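# Set the carton squarely on the raised block

## Task

Place the carton on top of the raised block so no part of it overhangs the block's edges, and have it stay there without the robot holding it; then release it and move the tool away.

## Robot and tools

Robot: one six-joint Doosan M1013 arm carrying a vacuum tool with four suction cups in two channels. The controlled point is the cup point, the centre of the four cup rims when they touch nothing. The cups point along the cup point's +z axis. In the cup point's axes the cups are at x = -35 and +35 mm; the pair at y = -70 mm is channel a and the pair at y = +70 mm is channel b. The tool reaches 148 mm each way along its y axis. One camera, cam_wrist (504x504 fisheye), is on the wrist.

Scene frame: origin on the table surface under the arm base, +z up, +y to the left when facing +x. Result lines report end_effector_position (m) and end_effector_quat_wxyz, plus linear (m/s) and angular (rad/s) velocities, all in this frame. The printed position may be slightly off, more so far from the base.

execute_actions takes "actions", a list holding at most one item. An empty list just reports the state. An item with "rows" (1 to 15 rows) and optional "steps" (1 to 15, default 15; each step is 1/30 s) runs those rows one per step, repeating the final row if steps exceed rows. An item with only "steps" (up to 300) is a wait, counted from the previous result, so thinking time is included. Optional "pictures" (boolean) turns images on or off. A refused call moves nothing.

A row is 8 numbers, each in [-1, 1]: dx, dy, dz, rx, ry, rz, suction_a, suction_b. The first six are an offset, not a pose: they are expressed in the cup point's own axes and measured from the cup point pose given in the most recent result (or, before any result in the scene, or for a later call in the same reply, from where the robot stands when the action begins). Every row counts from that same base pose, not from the row before. Scale: 1.0 equals 0.6 m for dx, dy, dz and 180 degrees for rotation; rx, ry, rz form a single rotation vector. All zeros therefore pulls the arm back to the base pose rather than holding still. Each step the command is clipped to within 70 mm and 16 degrees of the measured pose, so a far target may need several calls; check the result pose and send the remainder. A "Hand target" line shows where the controller is currently heading.

suction_a and suction_b are absolute levels per channel: +1 is full vacuum (about 75 kPa below ambient), smaller values ask for a fraction, and 0.01 or less switches the channel off. A channel keeps its last value.

move: "target" is one 8-number row with the same offset meaning as above; "speed" is the path's top speed in m/s, 0.002 to 0.5 (default 0.25), with rotation up to twice that in rad/s. The cup point follows a straight path lasting 0.5 to 10 s (longer paths stop short). Suction values are applied at the start. It does not avoid obstacles and can overshoot or exceed the speed near full reach. The result adds a "move:" line: done (settled near target), off_target, moving, held or fault, the limits that acted (paced = command clipped; held = a check blocked steps, after which motion may jump fast) and the distance to target.

wait: "seconds" 0 to 10; the arm gets no new command. zoom_image: "camera" "cam_wrist" and "region" [x0, y0, x1, y1] in image pixels from the top-left, at most 504x504, for a closer look. read_manual: optional "section" ("licences"), returns licence text only. finished_scene: "scene" is the current scene number; it ends the scene irreversibly and reports success.

The simulation continues while the operator thinks. "pose unreachable" means the clearance check altered or stopped the command (a mount under the base counts as arm); HELD marks steps where some of the row was not sent.

Gripping: switch a channel on and press both of its cups fully flat on a smooth face of the carton; holes, seams or an edge under a rim leak. suction_measured_a/b show the vacuum reached (near 0 means no seal; on a sealed surface up to 0.17 below command, 0.27 with both on). part_present_a/b go to 1 at 0.54 and back to 0 below 0.49. A channel with an uncovered cup steals all pump flow from the other, so only switch on channels whose cups are both on the carton. Vacuum shortens the cups by up to about 12 mm and can lift a loose object. A cup sealed on the table pins the tool; turn that channel off.

Release: lower the carton until it sits on the block, set both channels off, then lift at least 15 mm clear. It must rest fully on the block, not overhanging, and stay put unaided.

Avoid: the arm is stiff, so commanding even slightly past a hard contact can fault. Contact torque at a joint's limit (waist 295, shoulder 295, elbow 139, wrist joints 39.1 N m) or any outside force of 144 N halts the arm for 10 s and drops the rest of the call. Fast moves hit harder. Holding loads heats motors; MOTOR HOT warns, and OVER-TEMPERATURE FAULT brakes the arm. Do not drop, slam or knock anything off the table; doing so fails the job. Objects may occasionally get a small random push.

Each tool is called by a JSON object that holds its "name" and its "arguments".

## Session

{"name": "execute_actions", "arguments": {"actions": []}}

Scene clock: 0.00 s of 5300.00 s.
end_effector_position=(+0.6424, -0.0091, +0.5221) suction_measured_a=0.00 part_present_a=0 suction_measured_b=0.00 part_present_b=0 end_effector_quat_wxyz=(+0.006, +0.712, +0.702, +0.006) end_effector_velocity=(+0.000, +0.000, -0.000) end_effector_angular_velocity=(+0.000, +0.000, +0.001)
Joint positions: [-0.054  0.151  1.528 -0.     1.462  1.519]
Joint velocities: [ 0.  0.  0.  0. -0. -0.]
Hand target: +0.642, -0.009, +0.522; +0.006, +0.712, +0.702, +0.006

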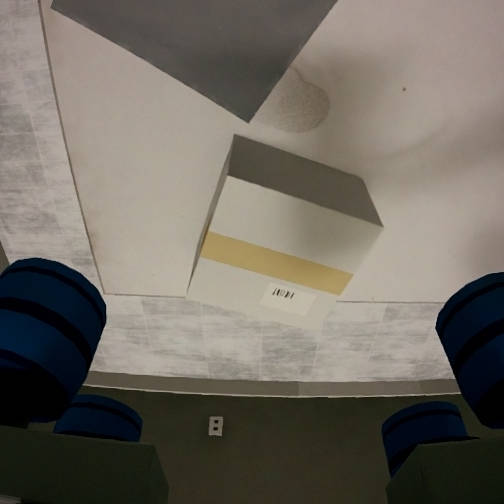

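{"name": "move", "arguments": {"target": [-0.45,0.05,0,0,0,0,0,0], "speed": 0.35}}

Scene clock: 12.23 s of 5300.00 s.
end_effector_position=(+0.6686, -0.2793, +0.5226) suction_measured_a=0.00 part_present_a=0 suction_measured_b=0.00 part_present_b=0 end_effector_quat_wxyz=(+0.006, +0.712, +0.702, +0.005) end_effector_velocity=(+0.000, -0.000, -0.000) end_effector_angular_velocity=(+0.001, -0.001, -0.000)
Joint positions: [-0.426  0.283  1.364 -0.001  1.494  1.147]
Joint velocities: [-0.001  0.001 -0.     0.001 -0.    -0.001]
Hand target: +0.669, -0.279, +0.523; +0.006, +0.712, +0.702, +0.006
Off the commanded pose: 0.000 m, 0 deg.
After step 90, 8.07 s passed at rest.
move: done

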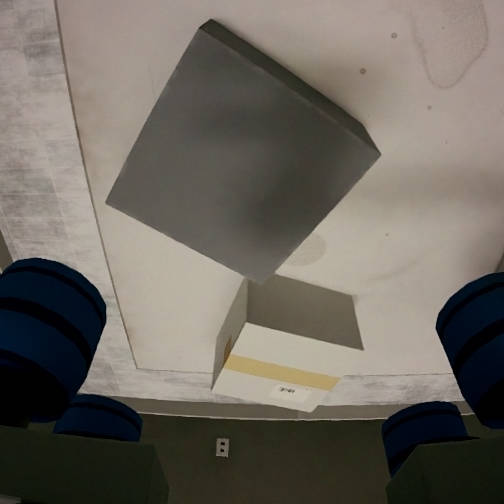

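{"name": "zoom_image", "arguments": {"camera": "cam_wrist", "region": [90,0,400,310]}}

{"name": "zoom_image", "arguments": {"camera": "cam_wrist", "region": [190,260,380,430]}}

Region (90, 0, 400, 310) of cam_wrist's 504x504 image, scaled by 1.626, with more detail than that image has.

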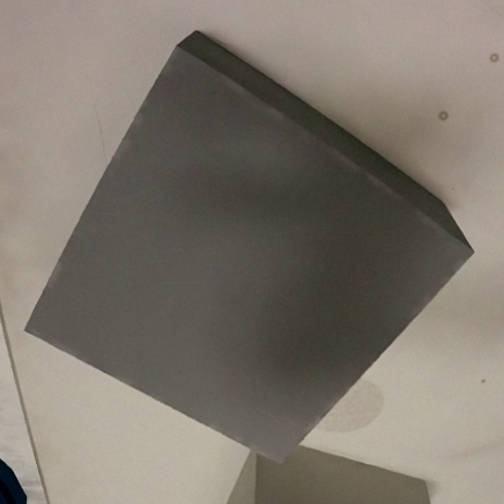

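Region (190, 260, 380, 430) of cam_wrist's 504x504 image, scaled by 2.653, with more detail than that image has; it fills the top 451 rows of this view, and the rest is white.

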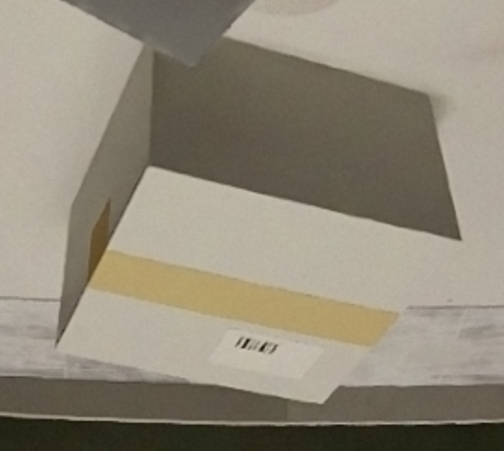

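{"name": "move", "arguments": {"target": [0.8675,-0.1167,0.369,0.0047,0.0034,-0.4,0,0], "speed": 0.4}}

Scene clock: 30.37 s of 5300.00 s.
end_effector_position=(+0.6092, +0.2418, +0.3001) suction_measured_a=0.00 part_present_a=0 suction_measured_b=0.00 part_present_b=0 end_effector_quat_wxyz=(-0.001, +0.164, +0.986, -0.000) end_effector_velocity=(+0.000, +0.000, -0.001) end_effector_angular_velocity=(-0.001, +0.001, +0.001)
Joint positions: [0.335 0.278 1.787 0.006 1.093 0.648]
Joint velocities: [ 0.001  0.001 -0.    -0.001  0.     0.   ]
Hand target: +0.609, +0.242, +0.300; -0.001, +0.164, +0.986, -0.000
Off the commanded pose: 0.001 m, 0 deg.
After step 90, 13.13 s passed at rest.
move: done

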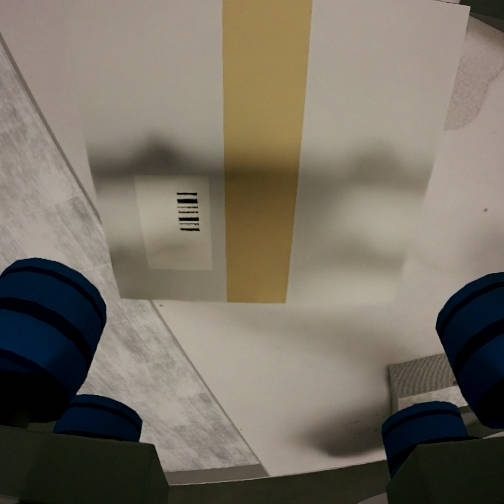

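{"name": "move", "arguments": {"target": [0,0,0.215,0,0,0,0,0], "speed": 0.2}}

{"name": "move", "arguments": {"target": [0,0,0.04,0,0,0,1,1], "speed": 0.025}}

Scene clock: 34.43 s of 5300.00 s.
end_effector_position=(+0.6090, +0.2418, +0.1712) suction_measured_a=0.00 part_present_a=0 suction_measured_b=0.00 part_present_b=0 end_effector_quat_wxyz=(-0.001, +0.164, +0.986, -0.000) end_effector_velocity=(+0.000, -0.000, +0.001) end_effector_angular_velocity=(+0.001, -0.001, -0.002)
Joint positions: [0.336 0.398 1.894 0.007 0.865 0.647]
Joint velocities: [-0.001 -0.001  0.     0.001  0.     0.001]
Hand target: +0.609, +0.242, +0.171; -0.001, +0.164, +0.986, -0.000
Off the commanded pose: 0.000 m, 0 deg.
After step 90, 0.10 s passed at rest.
move: done

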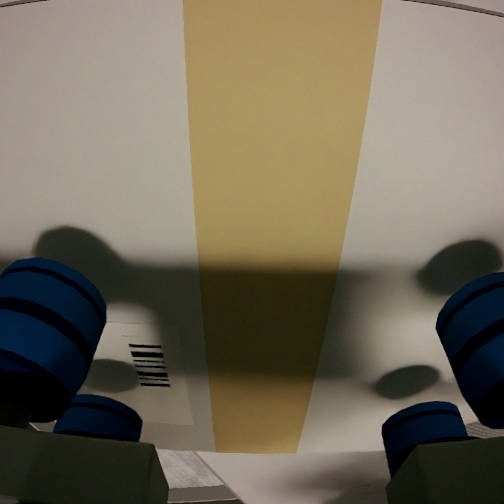

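Scene clock: 35.63 s of 5300.00 s.
end_effector_position=(+0.6089, +0.2418, +0.1471) suction_measured_a=0.34 part_present_a=0 suction_measured_b=0.34 part_present_b=0 end_effector_quat_wxyz=(-0.001, +0.164, +0.986, -0.000) end_effector_velocity=(+0.000, +0.000, +0.001) end_effector_angular_velocity=(+0.000, -0.001, +0.001)
Joint positions: [0.336 0.426 1.909 0.007 0.823 0.647]
Joint velocities: [ 0.    -0.001 -0.    -0.    -0.    -0.001]
Hand target: +0.609, +0.242, +0.147; -0.001, +0.164, +0.986, -0.000
Off the commanded pose: 0.000 m, 0 deg.
move: done

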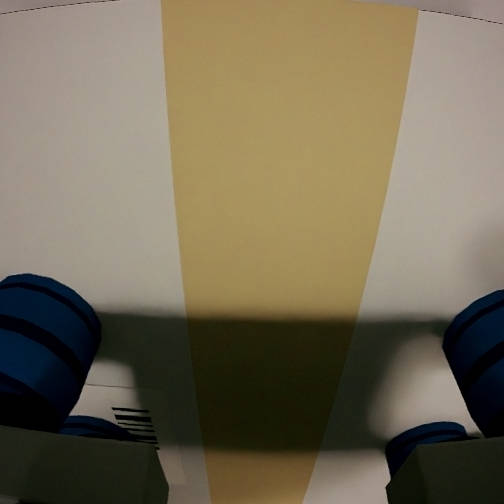

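{"name": "execute_actions", "arguments": {"actions": [], "pictures": false}}

Scene clock: 37.47 s of 5300.00 s.
end_effector_position=(+0.6090, +0.2418, +0.1472) suction_measured_a=0.71 part_present_a=1 suction_measured_b=0.71 part_present_b=1 end_effector_quat_wxyz=(-0.001, +0.164, +0.986, -0.000) end_effector_velocity=(-0.000, +0.001, -0.000) end_effector_angular_velocity=(+0.001, +0.000, +0.000)
Joint positions: [0.336 0.426 1.909 0.007 0.823 0.647]
Joint velocities: [ 0.001  0.     0.     0.001 -0.001 -0.   ]
Hand target: +0.609, +0.242, +0.147; -0.001, +0.164, +0.986, -0.000
Off the commanded pose: 0.000 m, 0 deg.
Steps of this call (steps 1 to 55: nothing new was sent). Readings (end_effector_position | what the end effector reports):
1: (+0.6089, +0.2418, +0.1471) | suction_measured_a=0.36 part_present_a=0 suction_measured_b=0.36 part_present_b=0
2: (+0.6089, +0.2418, +0.1471) | suction_measured_a=0.39 part_present_a=0 suction_measured_b=0.39 part_present_b=0
4: (+0.6089, +0.2418, +0.1471) | suction_measured_a=0.45 part_present_a=0 suction_measured_b=0.45 part_present_b=0
8: (+0.6089, +0.2418, +0.1471) | suction_measured_a=0.55 part_present_a=1 suction_measured_b=0.55 part_present_b=1
55: the state above

{"name": "move", "arguments": {"target": [0,0,-0.27,0,0,0,1,1], "speed": 0.15}}

{"name": "move", "arguments": {"target": [-0.354,-0.576,0,0,0,0.0806,1,1], "speed": 0.2}}

Scene clock: 41.70 s of 5300.00 s.
end_effector_position=(+0.6092, +0.2418, +0.3091) suction_measured_a=0.71 part_present_a=1 suction_measured_b=0.71 part_present_b=1 end_effector_quat_wxyz=(-0.001, +0.164, +0.986, -0.000) end_effector_velocity=(-0.000, +0.000, +0.001) end_effector_angular_velocity=(+0.002, +0.000, -0.001)
Joint positions: [0.335 0.271 1.778 0.006 1.109 0.648]
Joint velocities: [ 0.    -0.001  0.     0.002  0.001  0.   ]
Hand target: +0.609, +0.242, +0.309; -0.001, +0.164, +0.986, -0.000
Off the commanded pose: 0.000 m, 0 deg.
move: done

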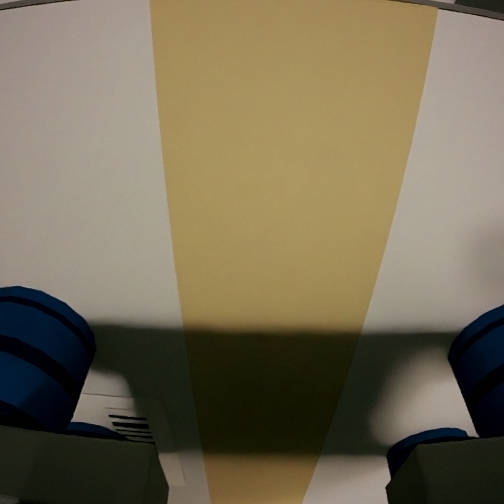

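Scene clock: 44.07 s of 5300.00 s.
end_effector_position=(+0.6989, -0.1536, +0.3090) suction_measured_a=0.71 part_present_a=1 suction_measured_b=0.71 part_present_b=1 end_effector_quat_wxyz=(-0.001, +0.287, +0.958, -0.000) end_effector_velocity=(+0.001, -0.000, +0.001) end_effector_angular_velocity=(+0.000, -0.001, -0.000)
Joint positions: [-0.248  0.361  1.657 -0.006  1.141  0.323]
Joint velocities: [-0.     0.    -0.001  0.001  0.    -0.   ]
Hand target: +0.699, -0.154, +0.309; -0.001, +0.287, +0.958, -0.000
Off the commanded pose: 0.001 m, 0 deg.
move: done

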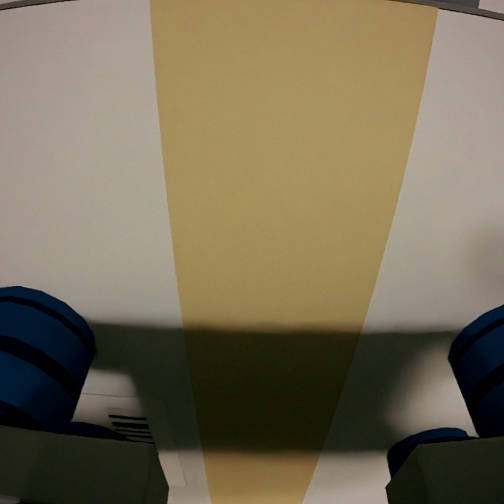

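{"name": "move", "arguments": {"target": [0,0,0.07,0,0,0,1,1], "speed": 0.06}}

{"name": "move", "arguments": {"target": [0,0,0.015,0,0,0,1,1], "speed": 0.01}}

Scene clock: 47.50 s of 5300.00 s.
end_effector_position=(+0.6988, -0.1536, +0.2670) suction_measured_a=0.71 part_present_a=1 suction_measured_b=0.71 part_present_b=1 end_effector_quat_wxyz=(-0.001, +0.287, +0.958, -0.000) end_effector_velocity=(+0.000, +0.000, -0.000) end_effector_angular_velocity=(+0.000, -0.000, -0.001)
Joint positions: [-0.248  0.391  1.697 -0.006  1.07   0.323]
Joint velocities: [ 0.     0.     0.     0.001 -0.001  0.   ]
Hand target: +0.699, -0.154, +0.267; -0.001, +0.287, +0.958, -0.000
Off the commanded pose: 0.000 m, 0 deg.
move: done

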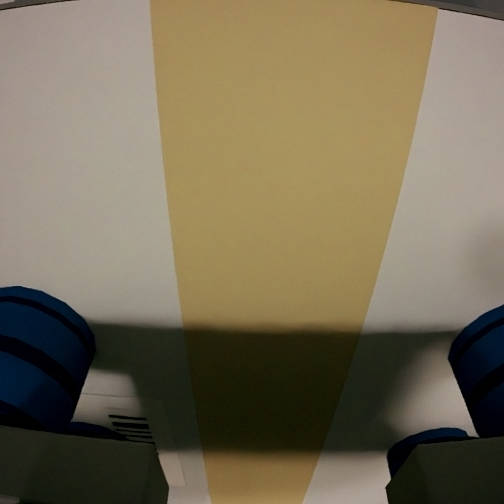

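Scene clock: 48.63 s of 5300.00 s.
end_effector_position=(+0.6988, -0.1536, +0.2581) suction_measured_a=0.71 part_present_a=1 suction_measured_b=0.71 part_present_b=1 end_effector_quat_wxyz=(-0.001, +0.287, +0.958, -0.000) end_effector_velocity=(-0.000, -0.000, -0.001) end_effector_angular_velocity=(-0.000, +0.001, -0.000)
Joint positions: [-0.248  0.398  1.705 -0.006  1.055  0.323]
Joint velocities: [ 0.     0.001  0.    -0.001 -0.     0.   ]
Hand target: +0.699, -0.154, +0.258; -0.001, +0.287, +0.958, -0.000
Off the commanded pose: 0.000 m, 0 deg.
move: done

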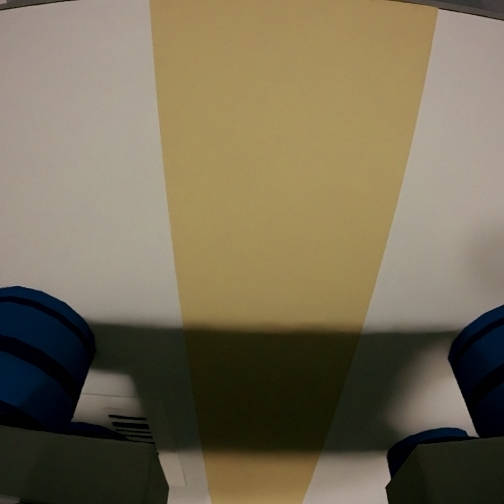

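No contact yet; 3 mm more.

{"name": "move", "arguments": {"target": [0,0,0.005,0,0,0,1,1], "speed": 0.006}}

Scene clock: 60.50 s of 5300.00 s.
end_effector_position=(+0.6992, -0.1537, +0.2573) suction_measured_a=0.71 part_present_a=1 suction_measured_b=0.71 part_present_b=1 end_effector_quat_wxyz=(+0.001, +0.287, +0.958, -0.000) end_effector_velocity=(-0.000, -0.001, -0.000) end_effector_angular_velocity=(-0.001, +0.000, -0.000)
Joint positions: [-0.248  0.399  1.706 -0.006  1.051  0.323]
Joint velocities: [-0.    -0.     0.    -0.001 -0.     0.001]
Hand target: +0.699, -0.154, +0.257; +0.001, +0.287, +0.958, -0.000
Off the commanded pose: 0.002 m, 0 deg.
FORCE FAULT: contact force on the arm reached its limit, and the arm stopped for 10 seconds. The contact can be on any part of the arm, not only on its tool. The arm's remaining commands of this call were not run. The arm holds still and accepts commands again. Move the arm away from the contact; if what it grips holds it there, let go first. Pushing or pulling that hard again can fault the arm again.
move: fault

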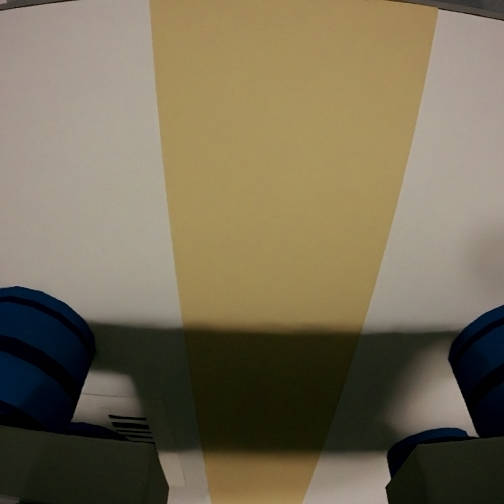

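{"name": "execute_actions", "arguments": {"actions": [{"rows":[[0,0,-0.001,0,0,0,0,0]],"steps":15}], "pictures": false}}

Scene clock: 62.13 s of 5300.00 s.
end_effector_position=(+0.6994, -0.1538, +0.2581) suction_measured_a=0.00 part_present_a=0 suction_measured_b=0.00 part_present_b=0 end_effector_quat_wxyz=(+0.001, +0.287, +0.958, -0.000) end_effector_velocity=(-0.000, +0.000, -0.001) end_effector_angular_velocity=(+0.001, +0.001, -0.001)
Joint positions: [-0.248  0.398  1.706 -0.006  1.052  0.323]
Joint velocities: [-0.     0.     0.001  0.    -0.     0.001]
Hand target: +0.699, -0.154, +0.258; +0.001, +0.287, +0.958, -0.000
Off the commanded pose: 0.000 m, 0 deg.
Steps of this call (steps 1 to 34: nothing new was sent; steps 35 to 49: all 15 steps of this action). Readings (end_effector_position | what the end effector reports):
35: (+0.6992, -0.1537, +0.2573) | suction_measured_a=0.56 part_present_a=1 suction_measured_b=0.56 part_present_b=1
36: (+0.6991, -0.1537, +0.2575) | suction_measured_a=0.21 part_present_a=0 suction_measured_b=0.21 part_present_b=0
38: (+0.6994, -0.1538, +0.2582) | suction_measured_a=0.00 part_present_a=0 suction_measured_b=0.00 part_present_b=0
42: (+0.6994, -0.1538, +0.2582) | suction_measured_a=0.00 part_present_a=0 suction_measured_b=0.00 part_present_b=0
49: the state above

{"name": "move", "arguments": {"target": [0,0,-0.5,0,0,0,0,0], "speed": 0.25}}

Scene clock: 65.53 s of 5300.00 s.
end_effector_position=(+0.6989, -0.1535, +0.5580) suction_measured_a=0.00 part_present_a=0 suction_measured_b=0.00 part_present_b=0 end_effector_quat_wxyz=(+0.001, +0.287, +0.958, -0.000) end_effector_velocity=(-0.000, +0.000, +0.001) end_effector_angular_velocity=(+0.000, -0.002, -0.001)
Joint positions: [-0.247  0.273  1.315 -0.005  1.568  0.323]
Joint velocities: [-0.    -0.001 -0.001  0.001  0.     0.001]
Hand target: +0.699, -0.154, +0.558; +0.001, +0.287, +0.958, -0.000
Off the commanded pose: 0.000 m, 0 deg.
move: done

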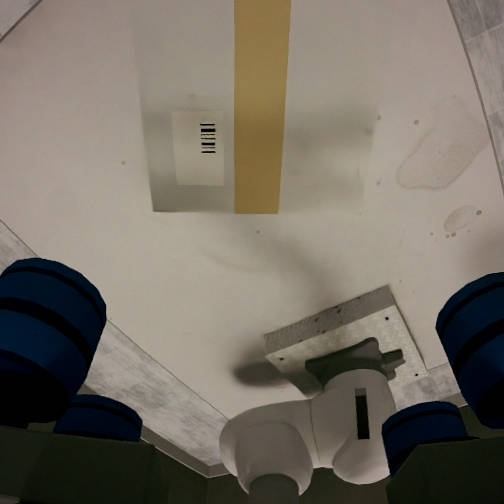

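{"name": "move", "arguments": {"target": [-0.18,-0.385,0,0,0,0.4,0,0], "speed": 0.4}}

Scene clock: 74.10 s of 5300.00 s.
end_effector_position=(+0.6624, -0.4058, +0.5582) suction_measured_a=0.00 part_present_a=0 suction_measured_b=0.00 part_present_b=0 end_effector_quat_wxyz=(+0.001, +0.795, +0.606, +0.000) end_effector_velocity=(+0.000, -0.000, -0.000) end_effector_angular_velocity=(+0.001, -0.001, +0.001)
Joint positions: [-0.572  0.375  1.176 -0.009  1.603  1.253]
Joint velocities: [-0.     0.     0.     0.002 -0.    -0.001]
Hand target: +0.662, -0.406, +0.558; +0.001, +0.795, +0.606, +0.000
Off the commanded pose: 0.000 m, 0 deg.
After step 90, 3.63 s passed at rest.
move: done

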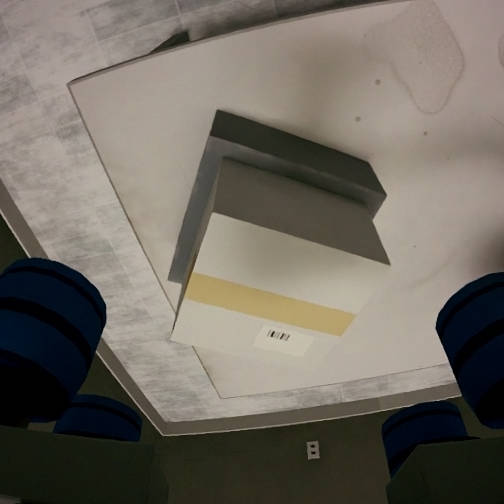

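Margins look even.

{"name": "finished_scene", "arguments": {"scene": 1}}

The scene is finished: the task was done.


## Next scene

The same job, from a new start.

{"name": "execute_actions", "arguments": {"actions": []}}

Scene clock: 0.00 s of 5300.00 s.
end_effector_position=(+0.6424, -0.0091, +0.5221) suction_measured_a=0.00 part_present_a=0 suction_measured_b=0.00 part_present_b=0 end_effector_quat_wxyz=(+0.006, +0.712, +0.702, +0.006) end_effector_velocity=(-0.000, +0.000, -0.000) end_effector_angular_velocity=(-0.000, +0.000, +0.001)
Joint positions: [-0.054  0.151  1.528 -0.     1.462  1.519]
Joint velocities: [ 0.    -0.     0.001 -0.    -0.    -0.001]
Hand target: +0.642, -0.009, +0.522; +0.006, +0.712, +0.702, +0.006

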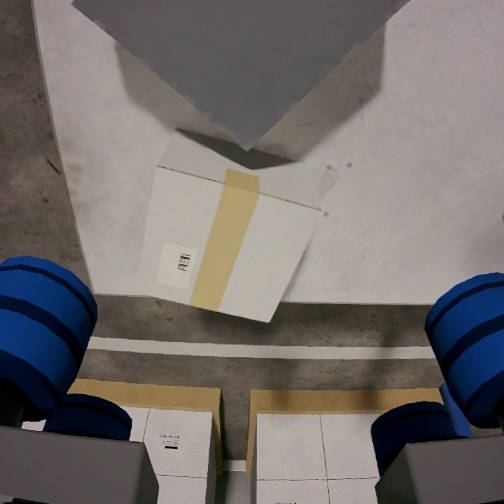

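{"name": "zoom_image", "arguments": {"camera": "cam_wrist", "region": [110,100,362,352]}}

{"name": "zoom_image", "arguments": {"camera": "cam_wrist", "region": [40,0,292,160]}}

{"name": "move", "arguments": {"target": [-0.45,0,0,0,0,0,0,0], "speed": 0.35}}

Region (110, 100, 362, 352) of cam_wrist's 504x504 image, scaled by 2.000, with more detail than that image has.

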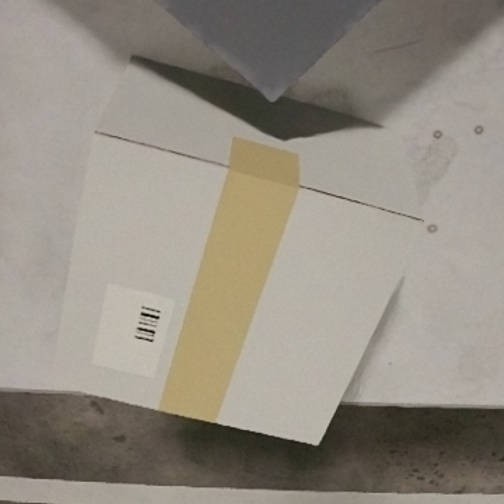

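Region (40, 0, 292, 160) of cam_wrist's 504x504 image, scaled by 2.000, with more detail than that image has; it fills the top 320 rows of this view, and the rest is white.

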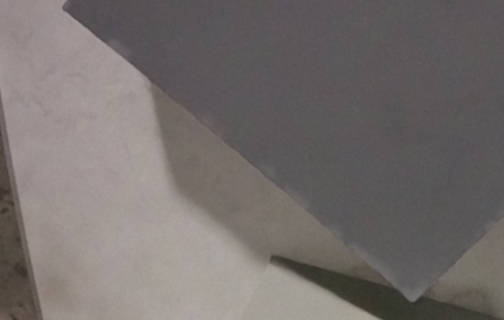

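Scene clock: 2.70 s of 5300.00 s.
end_effector_position=(+0.6386, -0.2789, +0.5221) suction_measured_a=0.00 part_present_a=0 suction_measured_b=0.00 part_present_b=0 end_effector_quat_wxyz=(+0.006, +0.712, +0.702, +0.005) end_effector_velocity=(+0.000, -0.000, +0.000) end_effector_angular_velocity=(+0.001, -0.001, -0.004)
Joint positions: [-0.443  0.238  1.423 -0.001  1.481  1.13 ]
Joint velocities: [-0.001 -0.    -0.001  0.002  0.     0.003]
Hand target: +0.639, -0.279, +0.522; +0.006, +0.712, +0.702, +0.006
Off the commanded pose: 0.000 m, 0 deg.
move: done

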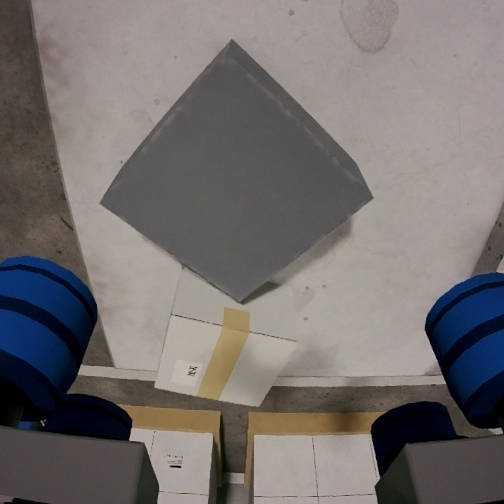

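{"name": "zoom_image", "arguments": {"camera": "cam_wrist", "region": [90,30,390,330]}}

{"name": "zoom_image", "arguments": {"camera": "cam_wrist", "region": [140,250,308,418]}}

Region (90, 30, 390, 330) of cam_wrist's 504x504 image, scaled by 1.680, with more detail than that image has.

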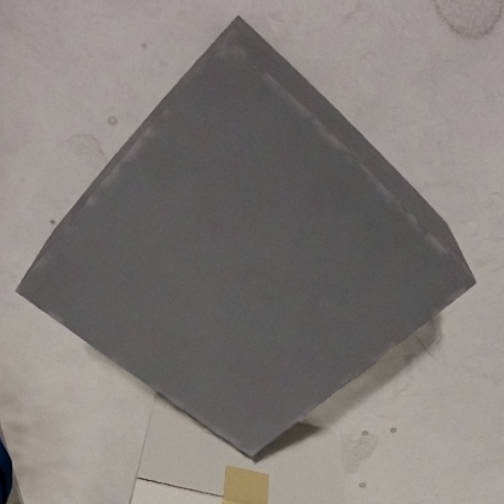

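Region (140, 250, 308, 418) of cam_wrist's 504x504 image, scaled by 3.000, with more detail than that image has.

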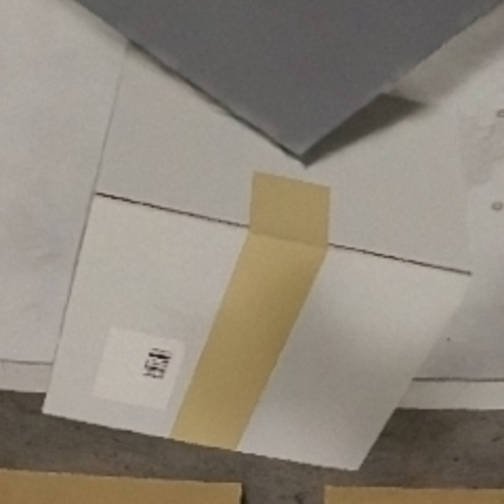

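{"name": "move", "arguments": {"target": [0.845,0.064,0.371,0.0054,-0.0007,0.079,0,0], "speed": 0.4}}

Scene clock: 14.50 s of 5300.00 s.
end_effector_position=(+0.6875, +0.2273, +0.3003) suction_measured_a=0.00 part_present_a=0 suction_measured_b=0.00 part_present_b=0 end_effector_quat_wxyz=(-0.000, +0.794, +0.608, -0.000) end_effector_velocity=(-0.000, -0.000, +0.001) end_effector_angular_velocity=(-0.002, -0.002, +0.001)
Joint positions: [0.282 0.379 1.648 0.005 1.131 2.101]
Joint velocities: [ 0.001 -0.001  0.    -0.003 -0.     0.   ]
Hand target: +0.688, +0.227, +0.300; -0.000, +0.794, +0.608, -0.001
Off the commanded pose: 0.001 m, 0 deg.
After step 90, 7.00 s passed at rest.
move: done

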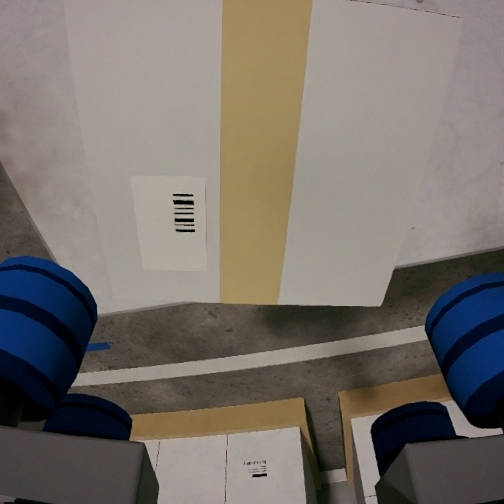

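{"name": "move", "arguments": {"target": [0,0,0.225,0,0,0,0,0], "speed": 0.2}}

{"name": "move", "arguments": {"target": [0,0,0.032,0,0,0,1,1], "speed": 0.025}}

{"name": "execute_actions", "arguments": {"actions": [{"steps":20}]}}

Scene clock: 17.87 s of 5300.00 s.
end_effector_position=(+0.6873, +0.2274, +0.1653) suction_measured_a=0.00 part_present_a=0 suction_measured_b=0.00 part_present_b=0 end_effector_quat_wxyz=(-0.000, +0.794, +0.608, -0.000) end_effector_velocity=(+0.000, +0.000, -0.000) end_effector_angular_velocity=(+0.000, +0.000, -0.000)
Joint positions: [0.283 0.494 1.756 0.006 0.908 2.1  ]
Joint velocities: [-0.  0. -0.  0. -0. -0.]
Hand target: +0.687, +0.227, +0.165; -0.000, +0.794, +0.608, -0.000
Off the commanded pose: 0.000 m, 0 deg.
move: done

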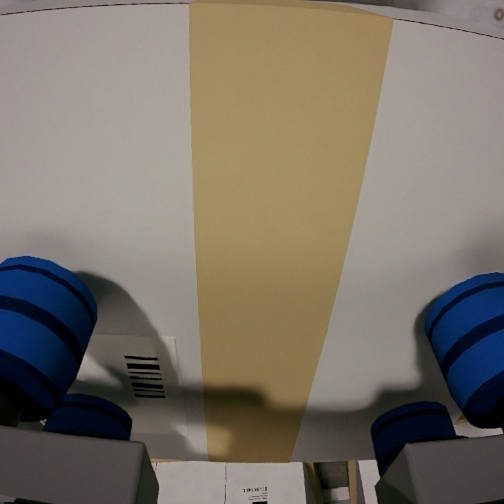

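Scene clock: 18.87 s of 5300.00 s.
end_effector_position=(+0.6872, +0.2274, +0.1460) suction_measured_a=0.30 part_present_a=0 suction_measured_b=0.30 part_present_b=0 end_effector_quat_wxyz=(-0.000, +0.794, +0.608, -0.001) end_effector_velocity=(+0.000, +0.000, +0.001) end_effector_angular_velocity=(+0.001, -0.001, +0.001)
Joint positions: [0.283 0.514 1.767 0.006 0.878 2.1  ]
Joint velocities: [-0.    -0.001 -0.     0.001  0.    -0.001]
Hand target: +0.687, +0.227, +0.146; -0.000, +0.794, +0.608, -0.000
Off the commanded pose: 0.000 m, 0 deg.
move: done

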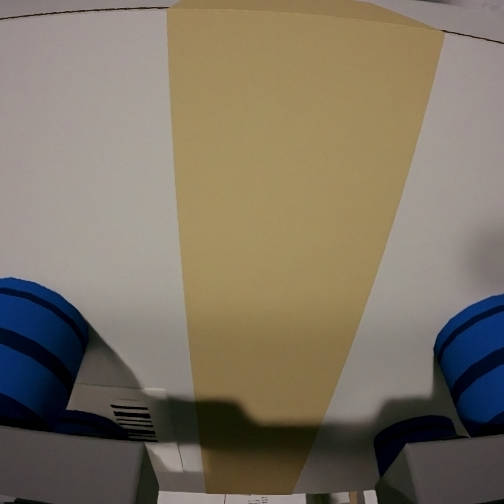

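Scene clock: 19.53 s of 5300.00 s.
end_effector_position=(+0.6872, +0.2274, +0.1461) suction_measured_a=0.73 part_present_a=1 suction_measured_b=0.73 part_present_b=1 end_effector_quat_wxyz=(-0.000, +0.794, +0.608, -0.000) end_effector_velocity=(-0.000, -0.000, -0.001) end_effector_angular_velocity=(-0.002, +0.002, +0.001)
Joint positions: [0.283 0.513 1.767 0.006 0.877 2.1  ]
Joint velocities: [ 0.     0.002 -0.    -0.002  0.     0.001]
Hand target: +0.687, +0.227, +0.146; -0.000, +0.794, +0.608, -0.000
Off the commanded pose: 0.000 m, 0 deg.
Steps of this call (steps 1 to 20: nothing new was sent). Readings (end_effector_position | what the end effector reports):
1: (+0.6872, +0.2274, +0.1460) | suction_measured_a=0.33 part_present_a=0 suction_measured_b=0.33 part_present_b=0
2: (+0.6872, +0.2274, +0.1460) | suction_measured_a=0.34 part_present_a=0 suction_measured_b=0.34 part_present_b=0
4: (+0.6872, +0.2274, +0.1460) | suction_measured_a=0.40 part_present_a=0 suction_measured_b=0.40 part_present_b=0
8: (+0.6872, +0.2274, +0.1461) | suction_measured_a=0.51 part_present_a=0 suction_measured_b=0.51 part_present_b=0
20: the state above

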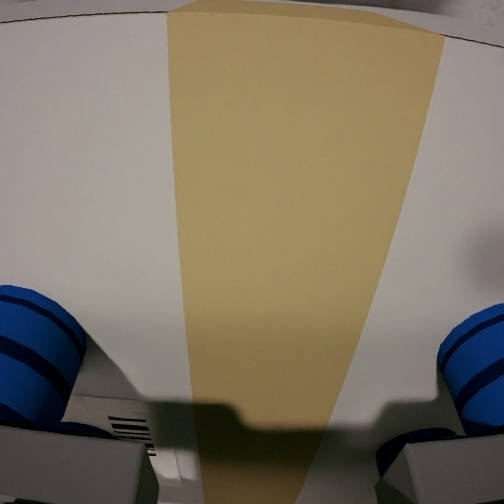

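{"name": "move", "arguments": {"target": [0,0,-0.26,0,0,0,1,1], "speed": 0.18}}

{"name": "move", "arguments": {"target": [-0.5695,0.1177,0,0,0,0.149,1,1], "speed": 0.22}}

{"name": "move", "arguments": {"target": [0,0,0.058,0,0,0,1,1], "speed": 0.04}}

Scene clock: 23.93 s of 5300.00 s.
end_effector_position=(+0.6874, +0.2273, +0.3020) suction_measured_a=0.79 part_present_a=1 suction_measured_b=0.79 part_present_b=1 end_effector_quat_wxyz=(-0.000, +0.794, +0.608, -0.001) end_effector_velocity=(-0.000, -0.000, -0.001) end_effector_angular_velocity=(-0.001, +0.002, +0.001)
Joint positions: [0.282 0.377 1.647 0.005 1.134 2.101]
Joint velocities: [ 0.     0.001  0.    -0.     0.    -0.001]
Hand target: +0.687, +0.227, +0.302; -0.000, +0.794, +0.608, -0.000
Off the commanded pose: 0.000 m, 0 deg.
move: done

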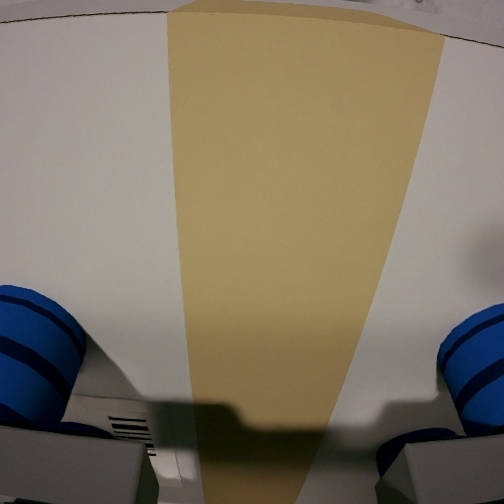

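Scene clock: 25.87 s of 5300.00 s.
end_effector_position=(+0.6669, -0.1209, +0.3019) suction_measured_a=0.79 part_present_a=1 suction_measured_b=0.79 part_present_b=1 end_effector_quat_wxyz=(-0.000, +0.913, +0.408, -0.001) end_effector_velocity=(-0.000, -0.001, +0.000) end_effector_angular_velocity=(+0.000, -0.001, -0.002)
Joint positions: [-0.214  0.311  1.741 -0.005  1.107  2.077]
Joint velocities: [-0.001 -0.001  0.     0.    -0.     0.001]
Hand target: +0.667, -0.121, +0.302; -0.000, +0.913, +0.407, -0.001
Off the commanded pose: 0.000 m, 0 deg.
move: done

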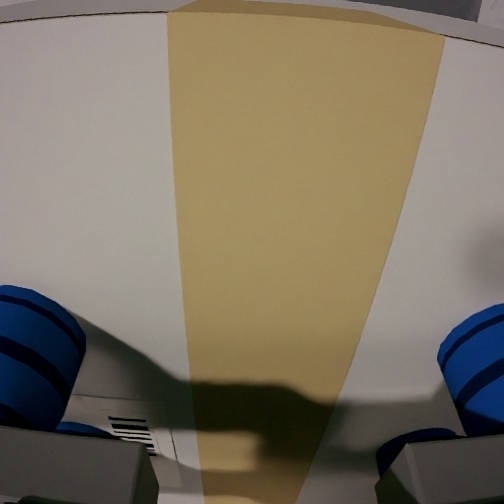

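Scene clock: 26.97 s of 5300.00 s.
end_effector_position=(+0.6669, -0.1209, +0.2671) suction_measured_a=0.79 part_present_a=1 suction_measured_b=0.79 part_present_b=1 end_effector_quat_wxyz=(-0.000, +0.913, +0.408, -0.001) end_effector_velocity=(-0.000, -0.000, +0.001) end_effector_angular_velocity=(-0.001, -0.001, +0.000)
Joint positions: [-0.214  0.338  1.774 -0.005  1.047  2.077]
Joint velocities: [ 0.    -0.001  0.    -0.001 -0.     0.   ]
Hand target: +0.667, -0.121, +0.267; -0.000, +0.913, +0.408, -0.001
Off the commanded pose: 0.000 m, 0 deg.
move: done

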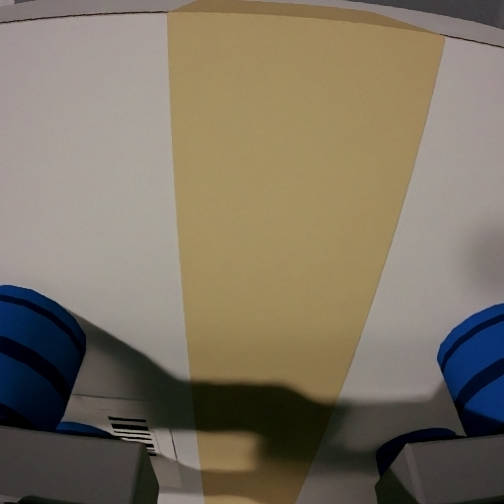

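{"name": "move", "arguments": {"target": [0,0,0.009,0,0,0,0.4,0.4], "speed": 0.006}}

Scene clock: 29.63 s of 5300.00 s.
end_effector_position=(+0.6669, -0.1209, +0.2617) suction_measured_a=0.40 part_present_a=0 suction_measured_b=0.40 part_present_b=0 end_effector_quat_wxyz=(-0.000, +0.913, +0.408, -0.001) end_effector_velocity=(+0.000, +0.000, +0.000) end_effector_angular_velocity=(+0.001, -0.000, +0.000)
Joint positions: [-0.214  0.342  1.779 -0.005  1.037  2.077]
Joint velocities: [ 0.    -0.    -0.     0.001  0.    -0.001]
Hand target: +0.667, -0.121, +0.262; -0.000, +0.913, +0.408, -0.001
Off the commanded pose: 0.000 m, 0 deg.
move: done

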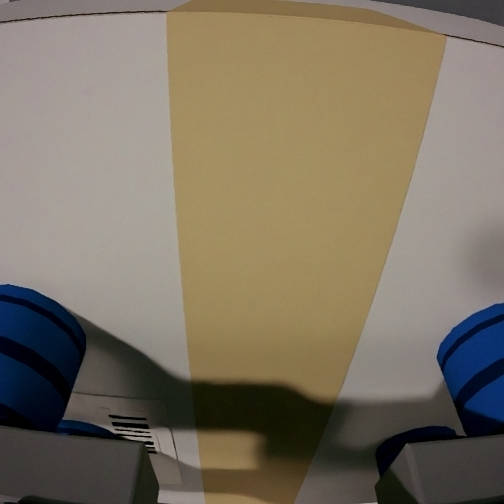

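Ease suction further so it settles onto the block.

{"name": "move", "arguments": {"target": [0,0,0.002,0,0,0,0.22,0.22], "speed": 0.002}}

{"name": "wait", "arguments": {"seconds": 0.7}}

Scene clock: 31.93 s of 5300.00 s.
end_effector_position=(+0.6669, -0.1209, +0.2605) suction_measured_a=0.23 part_present_a=0 suction_measured_b=0.23 part_present_b=0 end_effector_quat_wxyz=(-0.000, +0.913, +0.408, -0.001) end_effector_velocity=(+0.000, +0.000, -0.001) end_effector_angular_velocity=(+0.001, +0.002, +0.002)
Joint positions: [-0.214  0.343  1.78  -0.005  1.035  2.077]
Joint velocities: [-0.     0.002 -0.     0.     0.    -0.002]
Hand target: +0.667, -0.121, +0.260; -0.000, +0.913, +0.408, -0.001
Off the commanded pose: 0.000 m, 0 deg.
move: done

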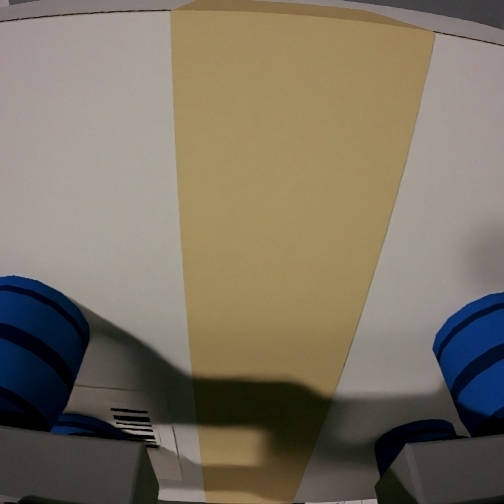

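Scene clock: 32.63 s of 5300.00 s.
end_effector_position=(+0.6669, -0.1209, +0.2605) suction_measured_a=0.23 part_present_a=0 suction_measured_b=0.23 part_present_b=0 end_effector_quat_wxyz=(-0.000, +0.913, +0.408, -0.001) end_effector_velocity=(+0.000, +0.000, +0.001) end_effector_angular_velocity=(+0.001, -0.001, -0.001)
Joint positions: [-0.214  0.343  1.78  -0.005  1.035  2.077]
Joint velocities: [-0.    -0.001 -0.     0.001  0.     0.   ]
Hand target: +0.667, -0.121, +0.260; -0.000, +0.913, +0.408, -0.001
Off the commanded pose: 0.000 m, 0 deg.
Steps of this call (steps 1 to 21: nothing new was sent). Readings (end_effector_position | what the end effector reports):
1: (+0.6669, -0.1209, +0.2605) | suction_measured_a=0.23 part_present_a=0 suction_measured_b=0.23 part_present_b=0
2: (+0.6669, -0.1209, +0.2605) | suction_measured_a=0.23 part_present_a=0 suction_measured_b=0.23 part_present_b=0
4: (+0.6669, -0.1209, +0.2605) | suction_measured_a=0.23 part_present_a=0 suction_measured_b=0.23 part_present_b=0
8: (+0.6669, -0.1209, +0.2605) | suction_measured_a=0.23 part_present_a=0 suction_measured_b=0.23 part_present_b=0
21: the state above

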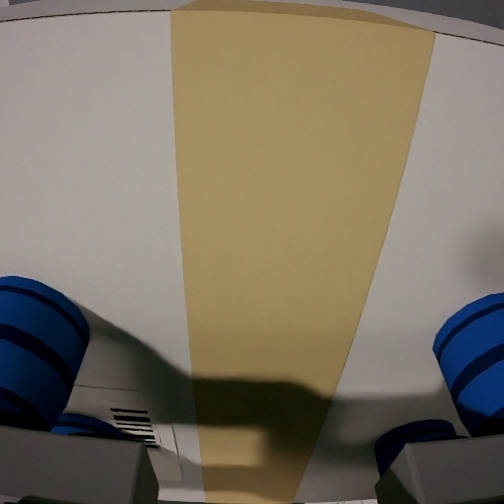

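{"name": "execute_actions", "arguments": {"actions": [{"rows":[[0,0,0,0,0,0,0.1,0.1],[0,0,0,0,0,0,0.1,0.1],[0,0,0,0,0,0,0.1,0.1],[0,0,0,0,0,0,0.1,0.1],[0,0,0,0,0,0,0,0]],"steps":10}]}}

{"name": "move", "arguments": {"target": [0,0,-0.07,0,0,0,0,0], "speed": 0.1}}

{"name": "move", "arguments": {"target": [-0.35,0.3,-0.4,0,0,-0.1,0,0], "speed": 0.35}}

Scene clock: 35.93 s of 5300.00 s.
end_effector_position=(+0.6669, -0.1209, +0.2606) suction_measured_a=0.00 part_present_a=0 suction_measured_b=0.00 part_present_b=0 end_effector_quat_wxyz=(-0.000, +0.913, +0.408, -0.001) end_effector_velocity=(+0.000, -0.000, +0.000) end_effector_angular_velocity=(-0.000, -0.000, +0.000)
Joint positions: [-0.214  0.343  1.78  -0.005  1.035  2.077]
Joint velocities: [-0.     0.    -0.001 -0.    -0.    -0.   ]
Hand target: +0.667, -0.121, +0.260; -0.000, +0.913, +0.408, -0.001
Off the commanded pose: 0.000 m, 0 deg.
Steps of this call (steps 1 to 89: nothing new was sent; steps 90 to 99: all 10 steps of this action). Readings (end_effector_position | what the end effector reports):
90: (+0.6669, -0.1209, +0.2605) | suction_measured_a=0.21 part_present_a=0 suction_measured_b=0.21 part_present_b=0
91: (+0.6669, -0.1209, +0.2605) | suction_measured_a=0.20 part_present_a=0 suction_measured_b=0.20 part_present_b=0
93: (+0.6669, -0.1209, +0.2605) | suction_measured_a=0.19 part_present_a=0 suction_measured_b=0.19 part_present_b=0
97: (+0.6669, -0.1209, +0.2606) | suction_measured_a=0.00 part_present_a=0 suction_measured_b=0.00 part_present_b=0
99: the state above

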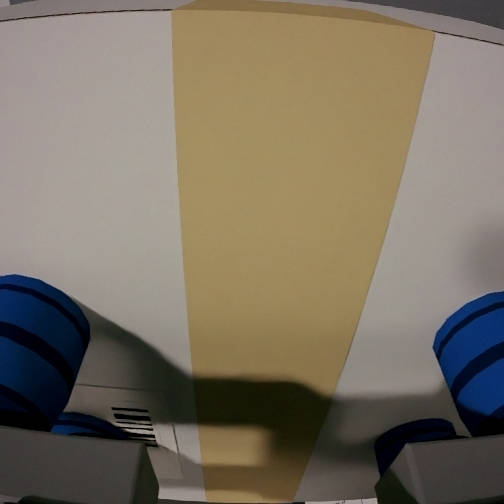

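Scene clock: 36.90 s of 5300.00 s.
end_effector_position=(+0.6669, -0.1209, +0.3025) suction_measured_a=0.00 part_present_a=0 suction_measured_b=0.00 part_present_b=0 end_effector_quat_wxyz=(-0.000, +0.913, +0.408, -0.001) end_effector_velocity=(+0.000, -0.000, +0.001) end_effector_angular_velocity=(+0.001, -0.002, +0.001)
Joint positions: [-0.214  0.31   1.741 -0.005  1.108  2.077]
Joint velocities: [-0.    -0.001 -0.001  0.001  0.    -0.002]
Hand target: +0.667, -0.121, +0.303; -0.000, +0.913, +0.408, -0.001
Off the commanded pose: 0.000 m, 0 deg.
move: done

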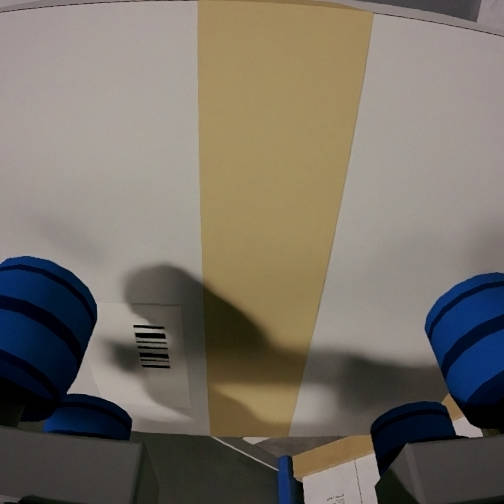

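Scene clock: 38.37 s of 5300.00 s.
end_effector_position=(+0.6613, -0.3974, +0.5425) suction_measured_a=0.00 part_present_a=0 suction_measured_b=0.00 part_present_b=0 end_effector_quat_wxyz=(-0.000, +0.838, +0.545, -0.001) end_effector_velocity=(+0.000, -0.001, -0.001) end_effector_angular_velocity=(-0.000, +0.001, +0.000)
Joint positions: [-0.564  0.367  1.216 -0.011  1.574  1.411]
Joint velocities: [-0.001  0.002 -0.001 -0.001  0.    -0.001]
Hand target: +0.661, -0.397, +0.542; -0.000, +0.838, +0.545, -0.001
Off the commanded pose: 0.000 m, 0 deg.
move: done

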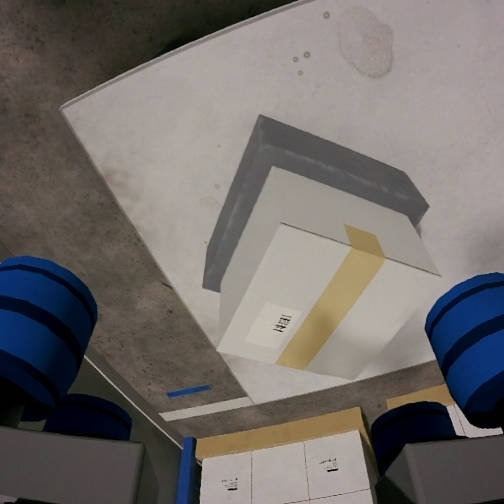

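{"name": "finished_scene", "arguments": {"scene": 2}}

The scene is finished: the task was done.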